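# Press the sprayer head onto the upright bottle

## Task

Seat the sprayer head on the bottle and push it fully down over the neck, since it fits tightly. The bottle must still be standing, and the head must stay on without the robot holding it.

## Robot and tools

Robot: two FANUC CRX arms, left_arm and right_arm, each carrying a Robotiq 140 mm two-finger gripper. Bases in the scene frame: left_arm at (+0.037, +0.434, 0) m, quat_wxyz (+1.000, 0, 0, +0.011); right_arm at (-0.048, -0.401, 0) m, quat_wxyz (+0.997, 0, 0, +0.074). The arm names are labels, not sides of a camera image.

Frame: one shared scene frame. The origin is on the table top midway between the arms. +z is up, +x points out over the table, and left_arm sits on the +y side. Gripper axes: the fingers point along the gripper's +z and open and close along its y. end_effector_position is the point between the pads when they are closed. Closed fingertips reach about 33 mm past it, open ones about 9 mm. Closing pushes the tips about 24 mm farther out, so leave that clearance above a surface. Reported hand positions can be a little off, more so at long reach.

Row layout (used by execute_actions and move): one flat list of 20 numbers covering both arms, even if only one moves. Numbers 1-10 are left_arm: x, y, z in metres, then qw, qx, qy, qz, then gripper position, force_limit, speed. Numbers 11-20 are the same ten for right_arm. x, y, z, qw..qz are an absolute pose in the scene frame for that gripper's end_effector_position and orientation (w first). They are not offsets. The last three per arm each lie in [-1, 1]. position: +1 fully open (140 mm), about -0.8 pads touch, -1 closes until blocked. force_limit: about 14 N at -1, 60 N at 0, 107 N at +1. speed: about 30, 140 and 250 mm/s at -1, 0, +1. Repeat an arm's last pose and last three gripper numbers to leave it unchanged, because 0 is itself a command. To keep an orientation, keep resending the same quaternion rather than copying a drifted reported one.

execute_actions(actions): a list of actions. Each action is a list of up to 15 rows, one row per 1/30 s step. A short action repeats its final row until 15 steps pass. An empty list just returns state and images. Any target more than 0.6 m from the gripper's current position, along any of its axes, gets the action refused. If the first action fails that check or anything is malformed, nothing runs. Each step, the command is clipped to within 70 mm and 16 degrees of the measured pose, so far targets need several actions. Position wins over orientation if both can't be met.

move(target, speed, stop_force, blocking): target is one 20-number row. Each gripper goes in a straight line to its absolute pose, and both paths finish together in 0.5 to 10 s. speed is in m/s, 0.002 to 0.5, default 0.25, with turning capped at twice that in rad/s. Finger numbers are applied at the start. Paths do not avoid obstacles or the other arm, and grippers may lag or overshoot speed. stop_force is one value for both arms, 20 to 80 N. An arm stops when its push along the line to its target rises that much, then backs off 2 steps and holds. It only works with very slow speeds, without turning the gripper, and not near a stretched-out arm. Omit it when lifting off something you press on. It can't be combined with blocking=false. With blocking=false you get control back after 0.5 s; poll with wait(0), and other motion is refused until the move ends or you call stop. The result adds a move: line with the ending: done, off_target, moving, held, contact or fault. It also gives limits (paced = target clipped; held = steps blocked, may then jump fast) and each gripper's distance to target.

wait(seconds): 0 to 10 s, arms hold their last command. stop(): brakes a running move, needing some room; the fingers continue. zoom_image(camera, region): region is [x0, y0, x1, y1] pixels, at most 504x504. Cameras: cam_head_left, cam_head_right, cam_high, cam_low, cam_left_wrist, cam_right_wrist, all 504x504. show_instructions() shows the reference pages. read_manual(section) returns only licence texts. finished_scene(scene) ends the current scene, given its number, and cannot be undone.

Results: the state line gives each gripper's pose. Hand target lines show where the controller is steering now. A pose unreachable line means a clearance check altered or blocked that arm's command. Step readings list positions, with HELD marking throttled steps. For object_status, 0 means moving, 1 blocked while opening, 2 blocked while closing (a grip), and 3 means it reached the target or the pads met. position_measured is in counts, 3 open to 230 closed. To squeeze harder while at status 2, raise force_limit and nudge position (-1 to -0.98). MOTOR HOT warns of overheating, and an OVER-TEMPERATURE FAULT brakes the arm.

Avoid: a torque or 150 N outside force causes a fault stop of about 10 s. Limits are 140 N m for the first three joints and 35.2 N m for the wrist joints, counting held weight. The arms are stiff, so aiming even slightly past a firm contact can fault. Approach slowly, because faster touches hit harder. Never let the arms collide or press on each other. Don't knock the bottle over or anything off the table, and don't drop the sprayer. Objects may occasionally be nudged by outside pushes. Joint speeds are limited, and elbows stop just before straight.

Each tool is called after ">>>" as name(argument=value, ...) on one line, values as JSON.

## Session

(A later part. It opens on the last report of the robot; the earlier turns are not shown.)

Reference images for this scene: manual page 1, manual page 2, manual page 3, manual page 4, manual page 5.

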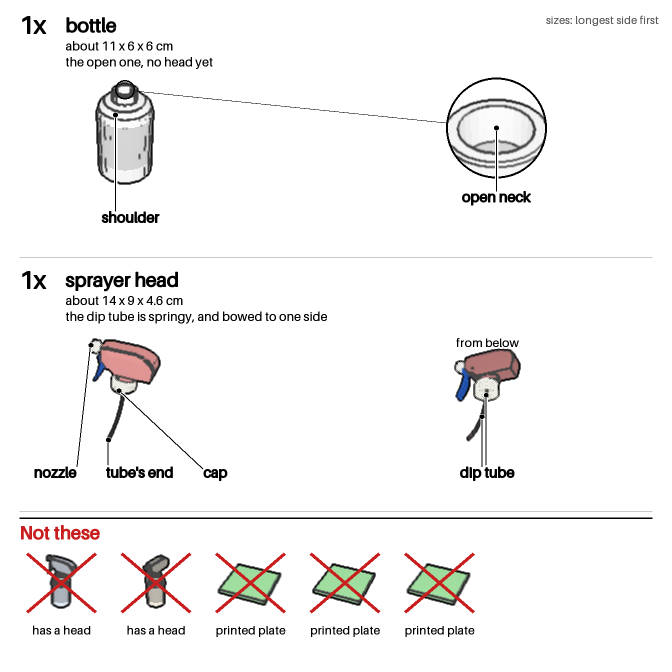

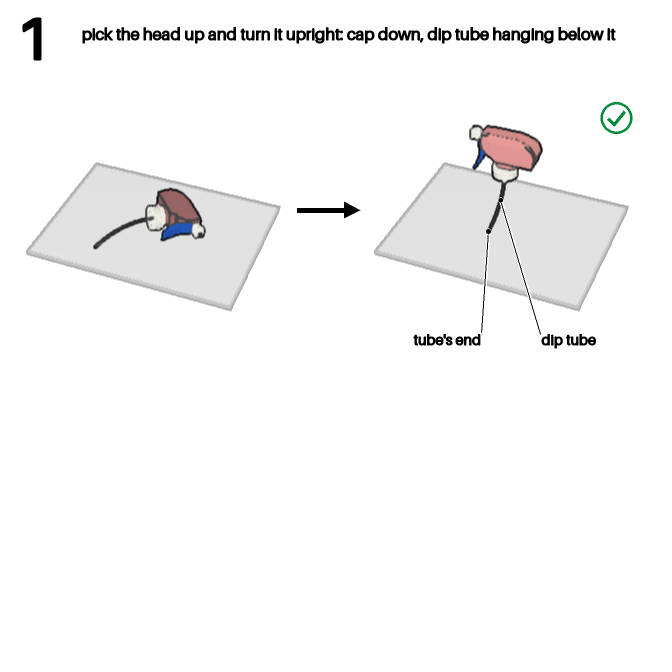

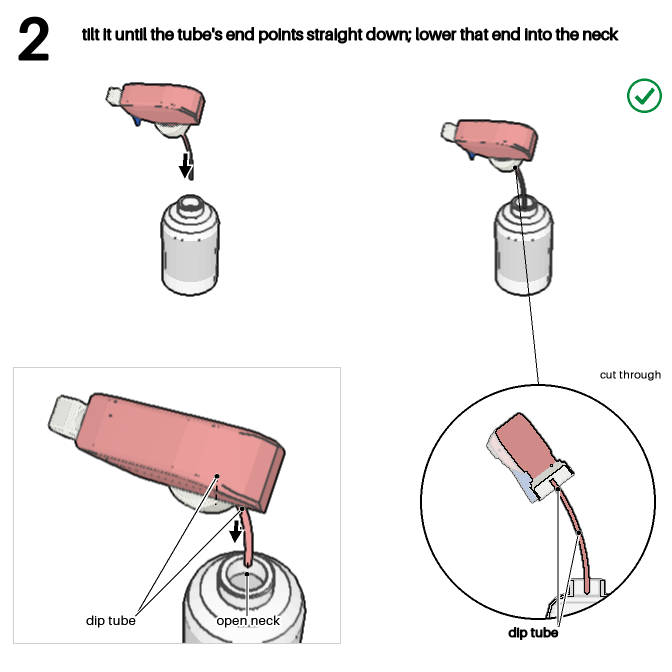

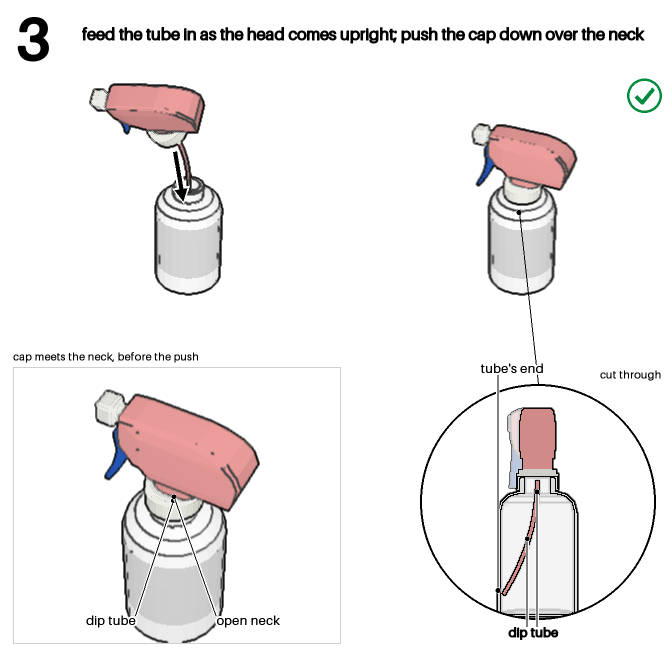

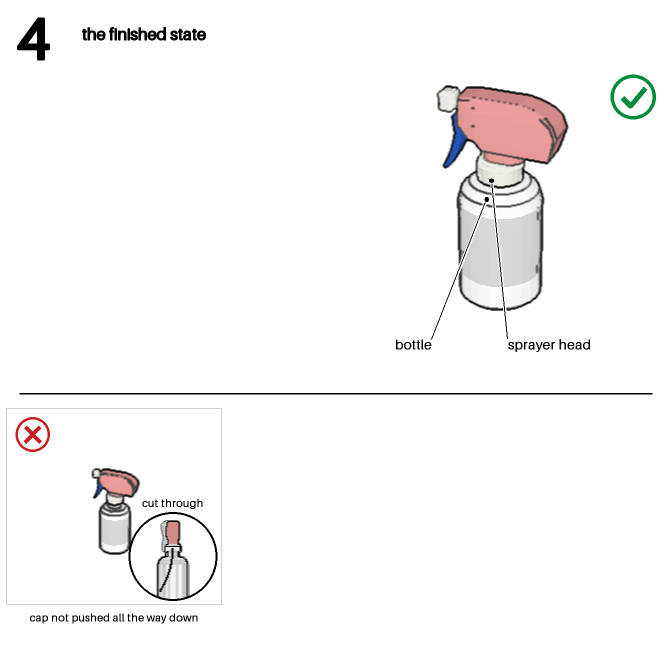

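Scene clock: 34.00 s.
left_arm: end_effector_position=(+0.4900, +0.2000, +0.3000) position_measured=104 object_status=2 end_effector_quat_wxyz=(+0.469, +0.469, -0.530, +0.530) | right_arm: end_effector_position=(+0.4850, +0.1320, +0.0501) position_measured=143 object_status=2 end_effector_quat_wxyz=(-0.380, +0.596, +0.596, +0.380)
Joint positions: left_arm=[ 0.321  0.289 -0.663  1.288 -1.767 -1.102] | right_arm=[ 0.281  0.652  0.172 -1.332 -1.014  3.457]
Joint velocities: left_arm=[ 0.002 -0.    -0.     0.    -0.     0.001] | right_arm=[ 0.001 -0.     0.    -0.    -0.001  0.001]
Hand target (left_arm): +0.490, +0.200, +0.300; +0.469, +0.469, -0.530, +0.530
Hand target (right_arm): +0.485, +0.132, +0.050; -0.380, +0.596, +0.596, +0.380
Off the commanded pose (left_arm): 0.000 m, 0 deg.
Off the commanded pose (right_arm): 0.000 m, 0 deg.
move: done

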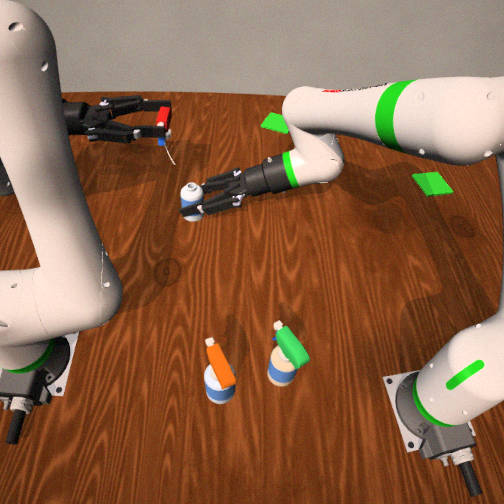

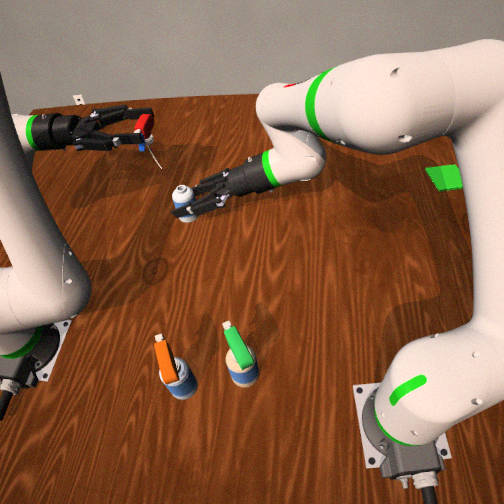

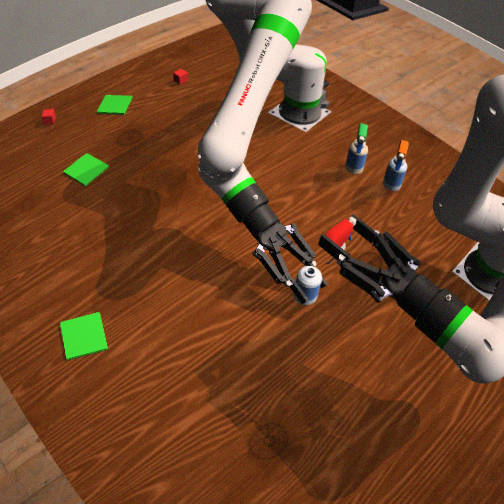

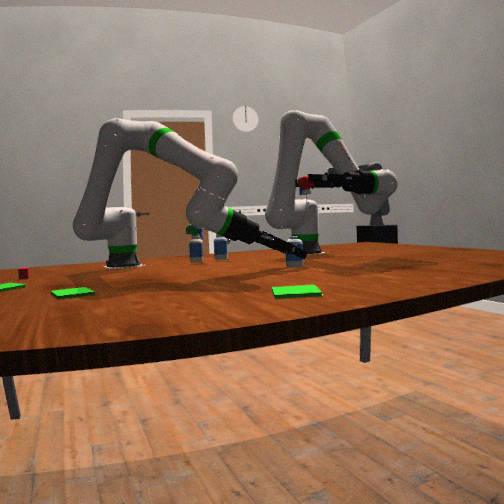

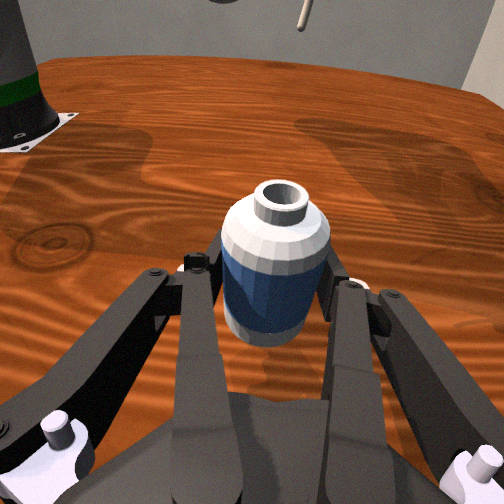

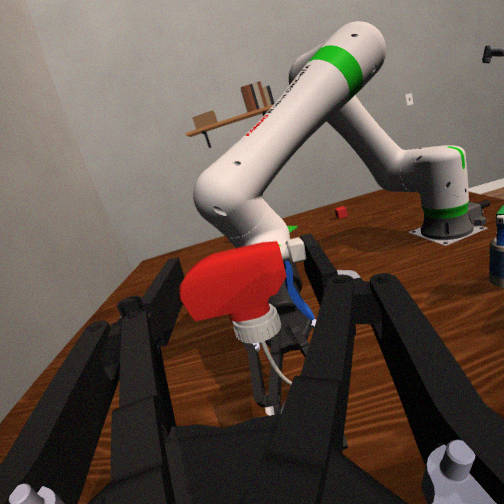

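>>> move(target=[0.485,0.168,0.255,0.4685,0.4685,-0.5295,0.5295,-1,1,0, 0.485,0.132,0.05,-0.38,0.596,0.596,0.38,-1,0,-0.3], speed=0.15)

>>> zoom_image(camera="cam_low", region=[250,170,340,260])

>>> zoom_image(camera="cam_head_left", region=[140,100,260,220])

Scene clock: 38.87 s.
left_arm: end_effector_position=(+0.4851, +0.1681, +0.2550) position_measured=104 object_status=2 end_effector_quat_wxyz=(+0.469, +0.468, -0.530, +0.530) | right_arm: end_effector_position=(+0.4850, +0.1320, +0.0500) position_measured=143 object_status=2 end_effector_quat_wxyz=(-0.380, +0.596, +0.596, +0.380)
Joint positions: left_arm=[ 0.245  0.344 -0.724  1.336 -1.698 -1.206] | right_arm=[ 0.281  0.652  0.172 -1.332 -1.014  3.457]
Joint velocities: left_arm=[ 0.001  0.001 -0.     0.001  0.    -0.001] | right_arm=[ 0.001  0.    -0.    -0.    -0.     0.001]
Hand target (left_arm): +0.485, +0.168, +0.255; +0.469, +0.468, -0.530, +0.530
Hand target (right_arm): +0.485, +0.132, +0.050; -0.380, +0.596, +0.596, +0.380
Off the commanded pose (left_arm): 0.000 m, 0 deg.
Off the commanded pose (right_arm): 0.000 m, 0 deg.
move: done

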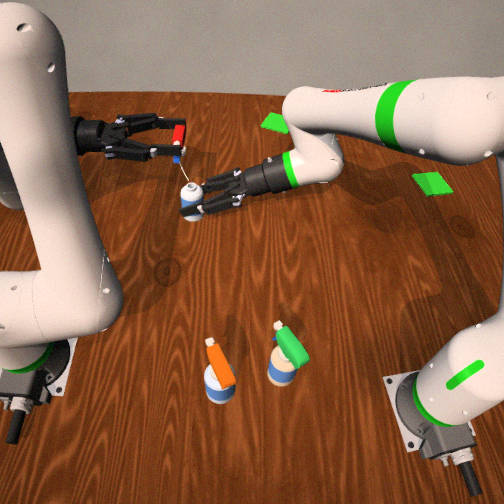

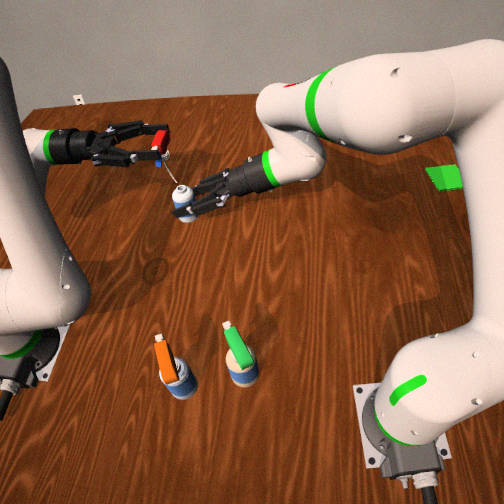

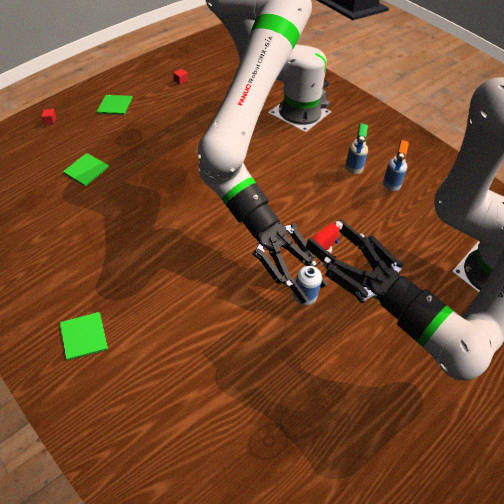

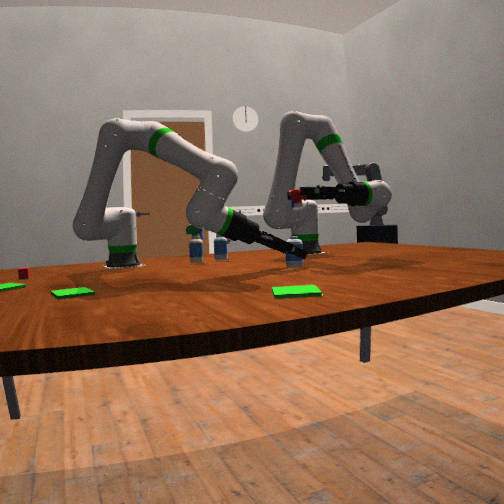

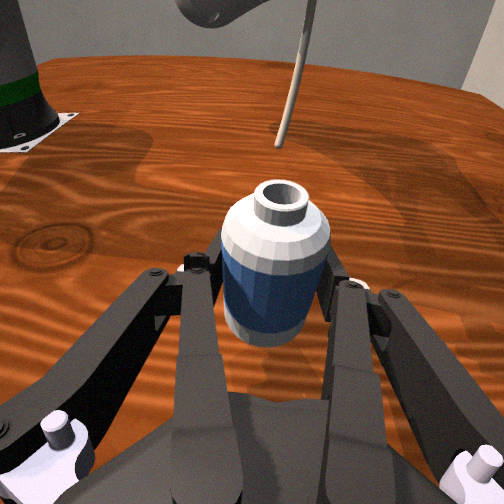

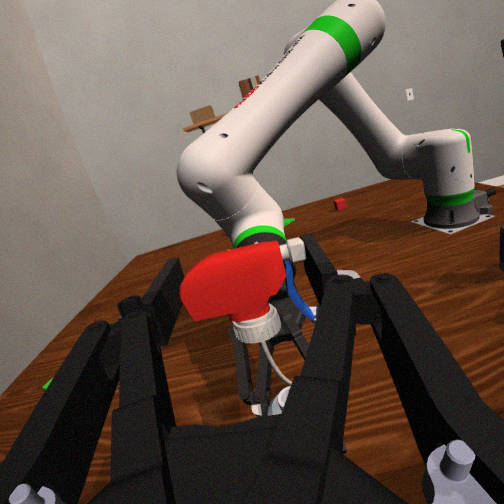

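Region (250, 170, 340, 260) of cam_low's 504x504 image, scaled by 5.600, with more detail than that image has.

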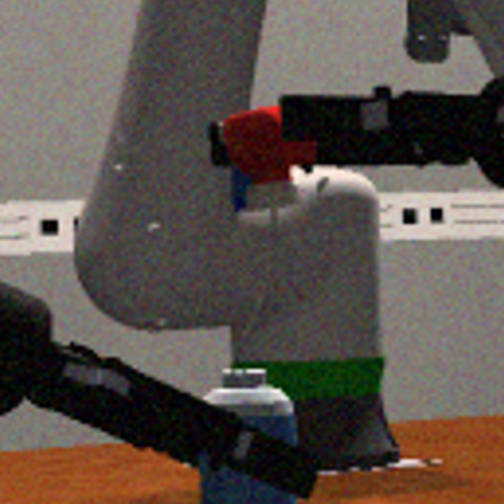

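Region (140, 100, 260, 220) of cam_head_left's 504x504 image, scaled by 4.200, with more detail than that image has.

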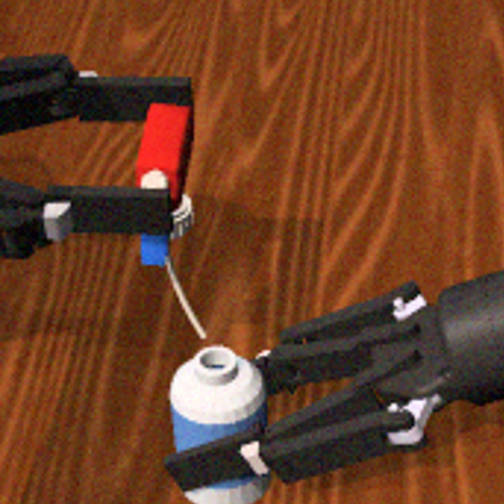

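>>> move(target=[0.488,0.164,0.205,0.4685,0.4685,-0.5295,0.5295,-1,1,0, 0.485,0.132,0.05,-0.38,0.596,0.596,0.38,-1,0,-0.3], speed=0.08)

>>> zoom_image(camera="cam_low", region=[250,170,400,280])

>>> zoom_image(camera="cam_head_left", region=[140,100,260,220])

Scene clock: 45.97 s.
left_arm: end_effector_position=(+0.4880, +0.1640, +0.2050) position_measured=104 object_status=2 end_effector_quat_wxyz=(+0.469, +0.468, -0.530, +0.529) | right_arm: end_effector_position=(+0.4850, +0.1320, +0.0500) position_measured=143 object_status=2 end_effector_quat_wxyz=(-0.380, +0.596, +0.596, +0.380)
Joint positions: left_arm=[ 0.236  0.448 -0.732  1.331 -1.668 -1.314] | right_arm=[ 0.281  0.652  0.172 -1.332 -1.014  3.457]
Joint velocities: left_arm=[-0.002  0.     0.001 -0.001  0.    -0.001] | right_arm=[-0.     0.     0.     0.001  0.001 -0.003]
Hand target (left_arm): +0.488, +0.164, +0.205; +0.469, +0.468, -0.530, +0.530
Hand target (right_arm): +0.485, +0.132, +0.050; -0.380, +0.596, +0.596, +0.380
Off the commanded pose (left_arm): 0.000 m, 0 deg.
Off the commanded pose (right_arm): 0.000 m, 0 deg.
move: done

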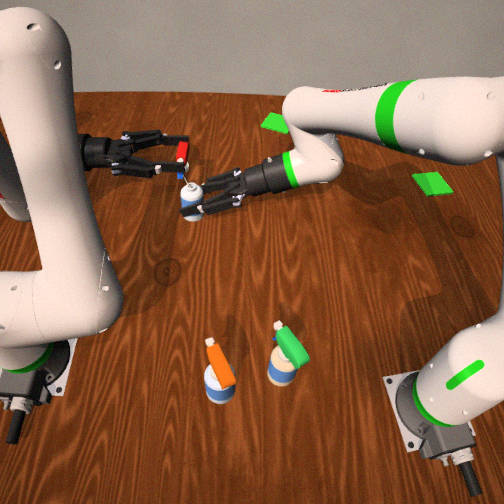

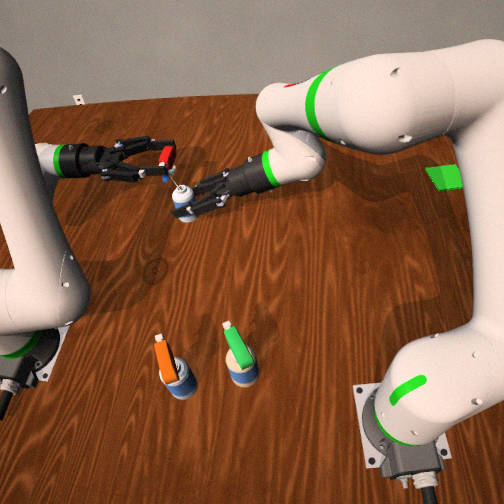

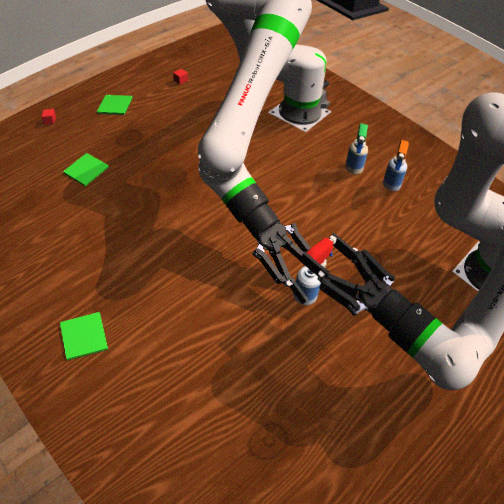

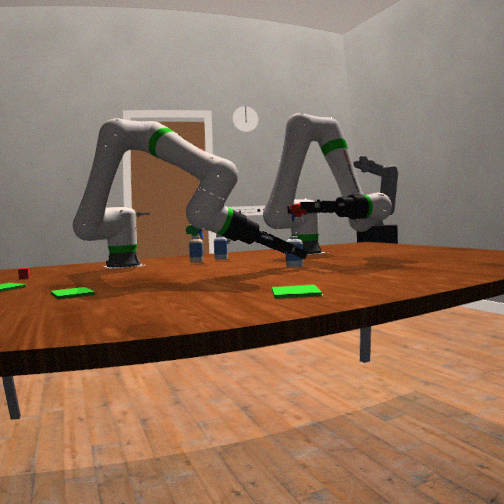

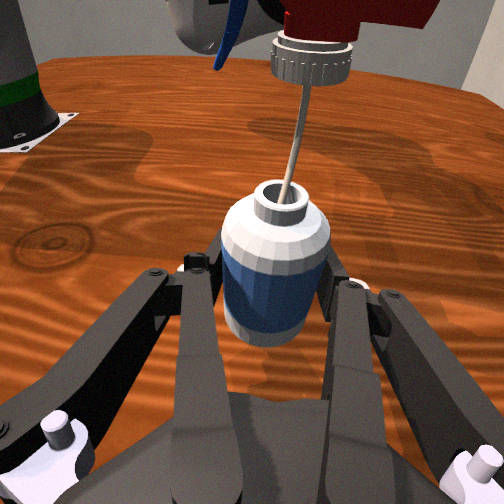

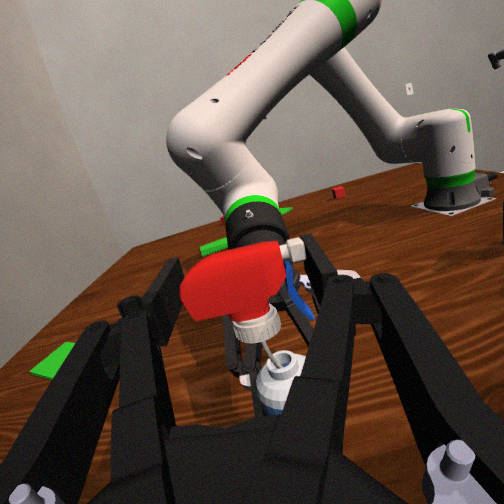

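Region (250, 170, 400, 280) of cam_low's 504x504 image, scaled by 3.360, with more detail than that image has; it fills the top 370 rows of this view, and the rest is white.

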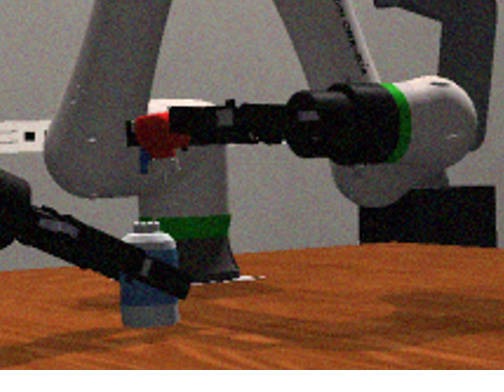

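Region (140, 100, 260, 220) of cam_head_left's 504x504 image, scaled by 4.200, with more detail than that image has.

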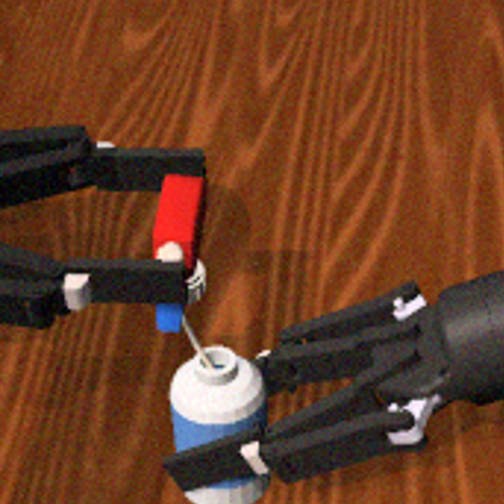

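>>> move(target=[0.480,0.147,0.168,0.4923,0.4433,-0.5011,0.5565,-1,1,0, 0.485,0.132,0.05,-0.38,0.596,0.596,0.38,-1,0,-0.3], speed=0.05)

>>> zoom_image(camera="cam_low", region=[250,180,400,280])

>>> zoom_image(camera="cam_low", region=[265,200,325,260])

Scene clock: 54.83 s.
left_arm: end_effector_position=(+0.4799, +0.1469, +0.1680) position_measured=104 object_status=2 end_effector_quat_wxyz=(+0.493, +0.443, -0.501, +0.557) | right_arm: end_effector_position=(+0.4850, +0.1320, +0.0500) position_measured=143 object_status=2 end_effector_quat_wxyz=(-0.380, +0.596, +0.596, +0.380)
Joint positions: left_arm=[ 0.181  0.599 -0.758  1.394 -1.716 -1.481] | right_arm=[ 0.281  0.652  0.172 -1.332 -1.014  3.457]
Joint velocities: left_arm=[-0.     0.001 -0.    -0.001 -0.    -0.001] | right_arm=[ 0.001 -0.     0.     0.001 -0.    -0.   ]
Hand target (left_arm): +0.480, +0.147, +0.168; +0.493, +0.443, -0.501, +0.557
Hand target (right_arm): +0.485, +0.132, +0.050; -0.380, +0.596, +0.596, +0.380
Off the commanded pose (left_arm): 0.000 m, 0 deg.
Off the commanded pose (right_arm): 0.000 m, 0 deg.
move: done

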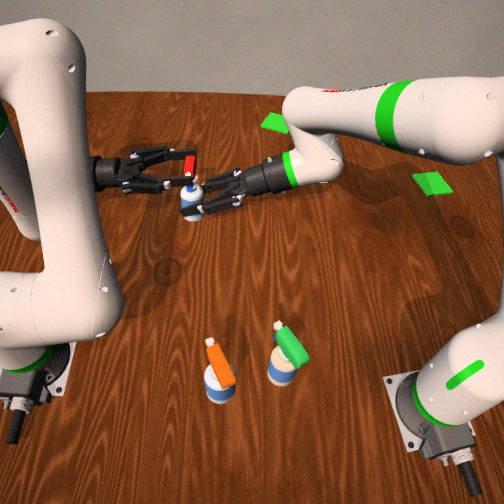

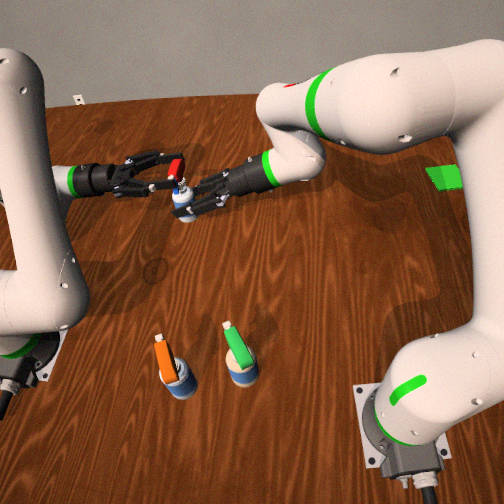

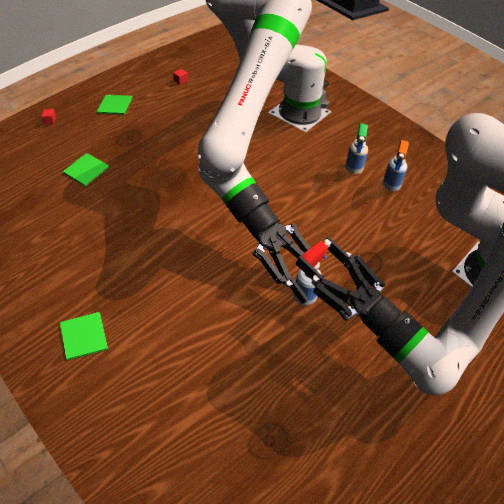

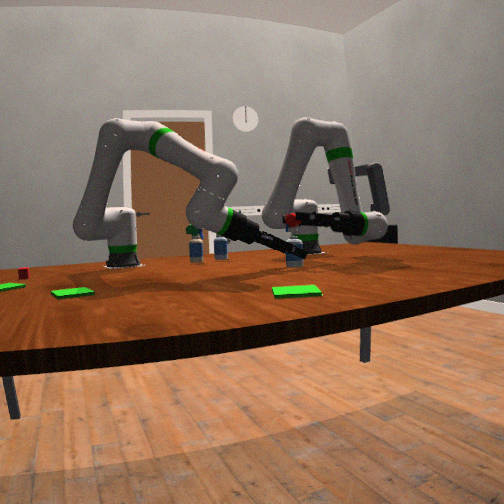

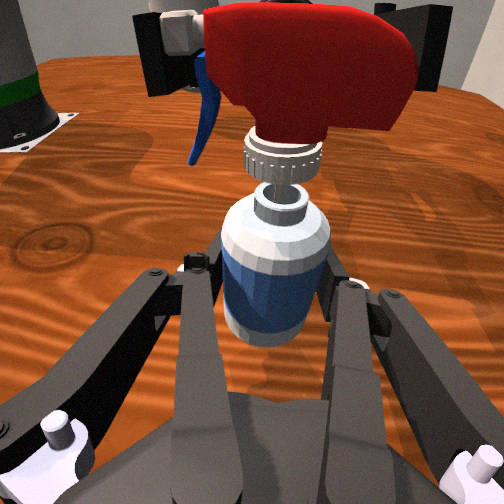

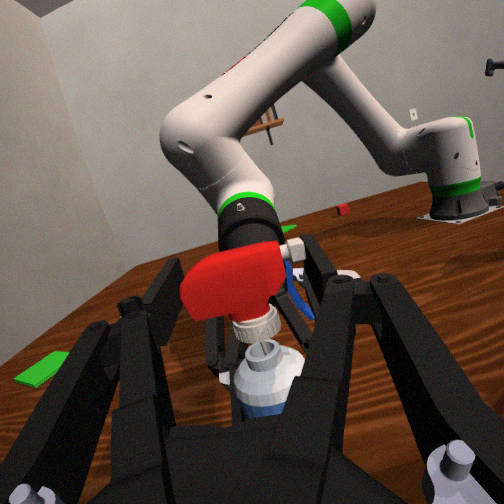

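Region (250, 180, 400, 280) of cam_low's 504x504 image, scaled by 3.360, with more detail than that image has.

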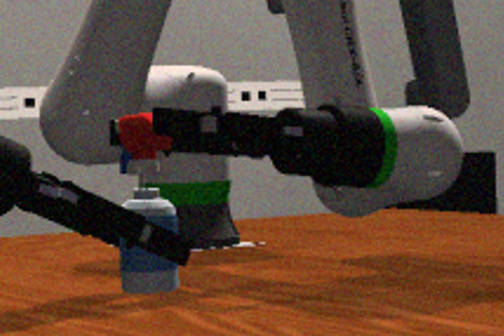

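Region (265, 200, 325, 260) of cam_low's 504x504 image, scaled by 8.400, with more detail than that image has.

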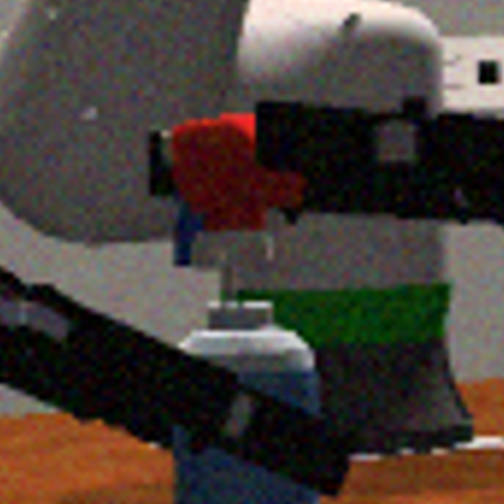

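>>> move(target=[0.480,0.150,0.158,0.4923,0.4433,-0.5011,0.5565,-1,1,0, 0.485,0.132,0.05,-0.38,0.596,0.596,0.38,-1,0,-0.3], speed=0.03)

>>> move(target=[0.480,0.150,0.13,0.4923,0.4433,-0.5011,0.5565,-1,1,0, 0.485,0.132,0.05,-0.38,0.596,0.596,0.38,-1,0,-0.3], speed=0.01, stop_force=80)

>>> zoom_image(camera="cam_low", region=[265,200,325,260])

Scene clock: 60.43 s.
left_arm: end_effector_position=(+0.4800, +0.1500, +0.1580) position_measured=104 object_status=2 end_effector_quat_wxyz=(+0.492, +0.443, -0.501, +0.557) | right_arm: end_effector_position=(+0.4850, +0.1320, +0.0500) position_measured=143 object_status=2 end_effector_quat_wxyz=(-0.380, +0.596, +0.596, +0.380)
Joint positions: left_arm=[ 0.192  0.623 -0.752  1.381 -1.715 -1.501] | right_arm=[ 0.281  0.652  0.172 -1.332 -1.014  3.457]
Joint velocities: left_arm=[-0.001  0.     0.     0.     0.    -0.   ] | right_arm=[-0.001  0.    -0.     0.    -0.     0.   ]
Hand target (left_arm): +0.480, +0.150, +0.158; +0.492, +0.443, -0.501, +0.557
Hand target (right_arm): +0.485, +0.132, +0.050; -0.380, +0.596, +0.596, +0.380
Off the commanded pose (left_arm): 0.000 m, 0 deg.
Off the commanded pose (right_arm): 0.000 m, 0 deg.
move: done

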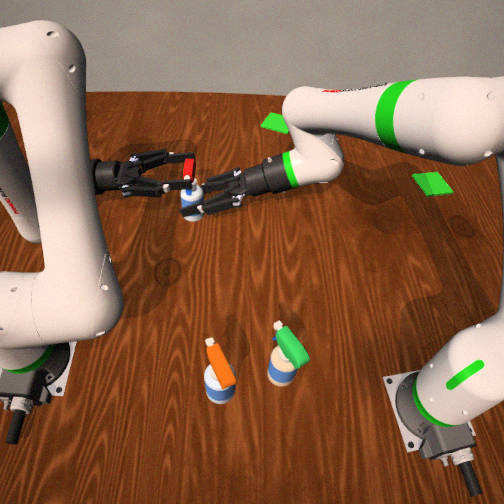

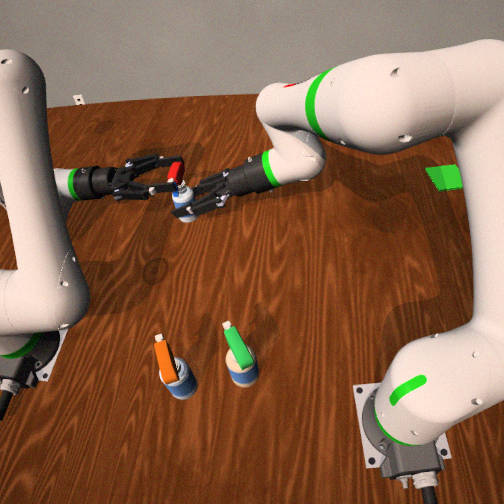

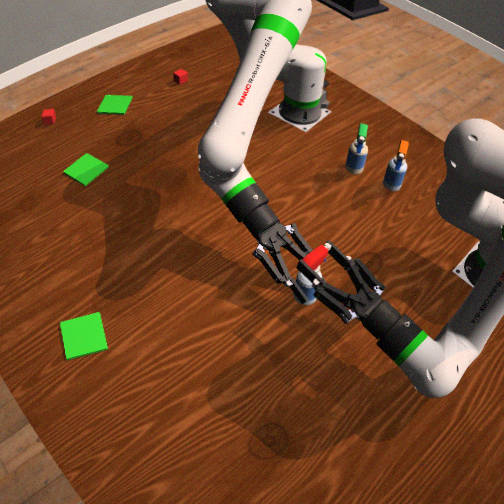

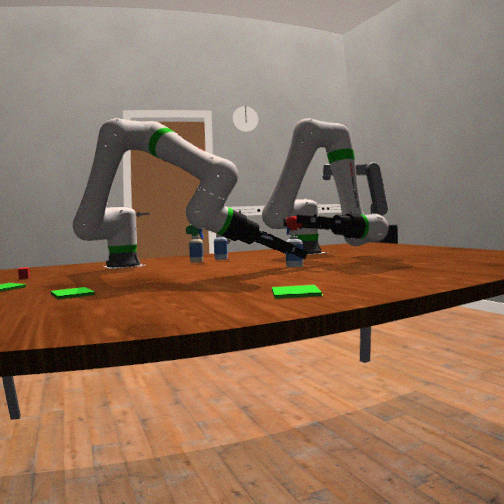

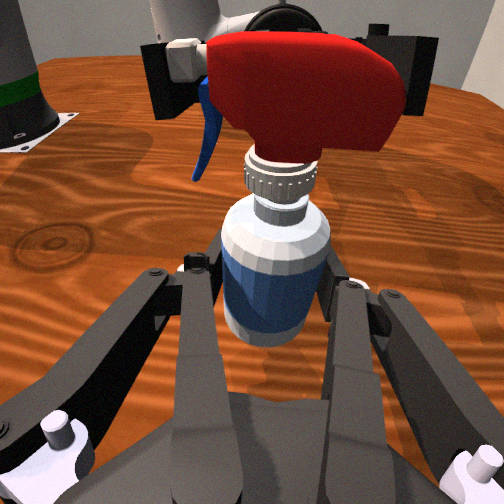

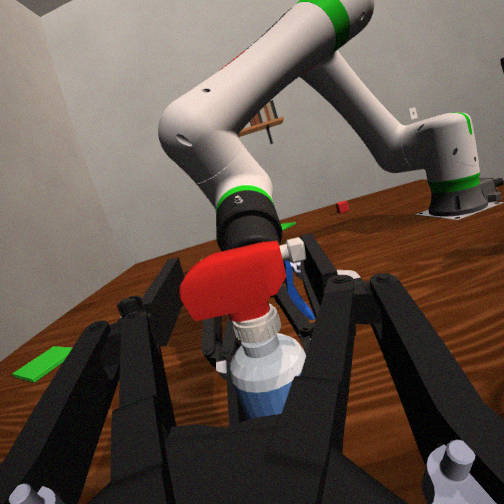

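Scene clock: 72.37 s.
left_arm: end_effector_position=(+0.4805, +0.1504, +0.1418) position_measured=104 object_status=2 end_effector_quat_wxyz=(+0.493, +0.442, -0.500, +0.558) | right_arm: end_effector_position=(+0.4850, +0.1320, +0.0500) position_measured=143 object_status=2 end_effector_quat_wxyz=(-0.380, +0.596, +0.596, +0.380)
Joint positions: left_arm=[ 0.194  0.667 -0.744  1.376 -1.712 -1.536] | right_arm=[ 0.281  0.652  0.172 -1.332 -1.014  3.457]
Joint velocities: left_arm=[-0.001 -0.     0.     0.001 -0.     0.001] | right_arm=[-0.    -0.     0.    -0.    -0.001 -0.001]
Hand target (left_arm): +0.480, +0.150, +0.140; +0.492, +0.443, -0.501, +0.557
Hand target (right_arm): +0.485, +0.132, +0.050; -0.380, +0.596, +0.596, +0.380
Off the commanded pose (left_arm): 0.012 m, 0 deg.
Off the commanded pose (right_arm): 0.000 m, 0 deg.
TORQUE FAULT: the external load on joint 5 (wrist pitch) of the left arm reached its load limit, and that arm stopped for 10 seconds. That time counts as 19 of the actions that you can send in this scene. A torque fault stops only its own arm. That arm's remaining commands of this call were not run. That arm holds where it stopped, with its grip as last carried out, and accepts commands again: back off and push less far. That arm stops again, at the same cost, whenever a joint's load reaches its limit.
move: fault (left_arm; stop_force had ended the path)

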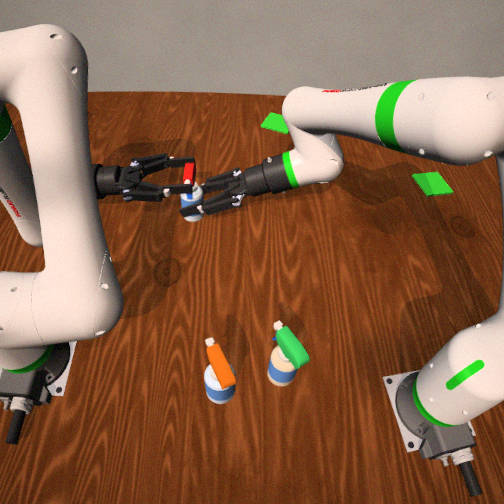

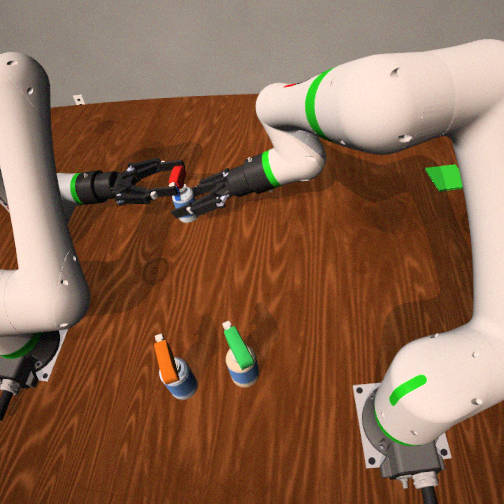

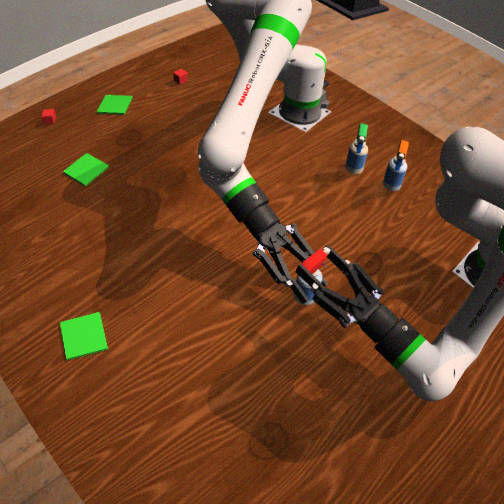

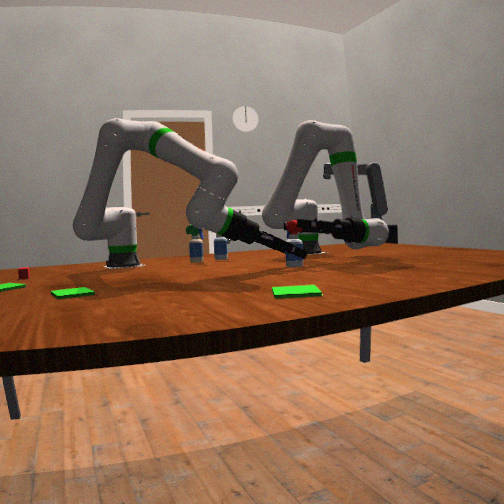

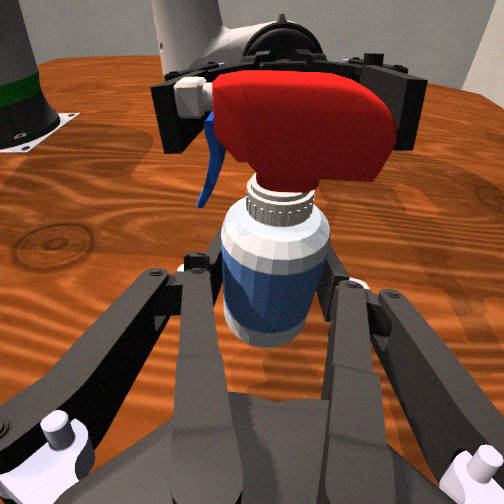

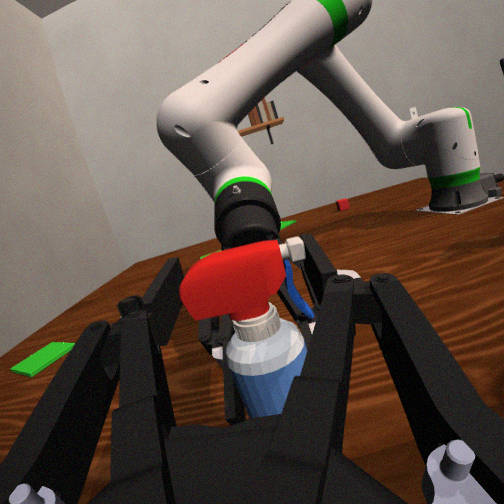

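Region (265, 200, 325, 260) of cam_low's 504x504 image, scaled by 8.400, with more detail than that image has.

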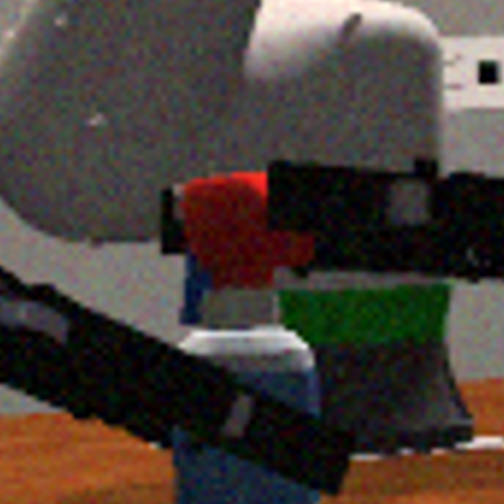

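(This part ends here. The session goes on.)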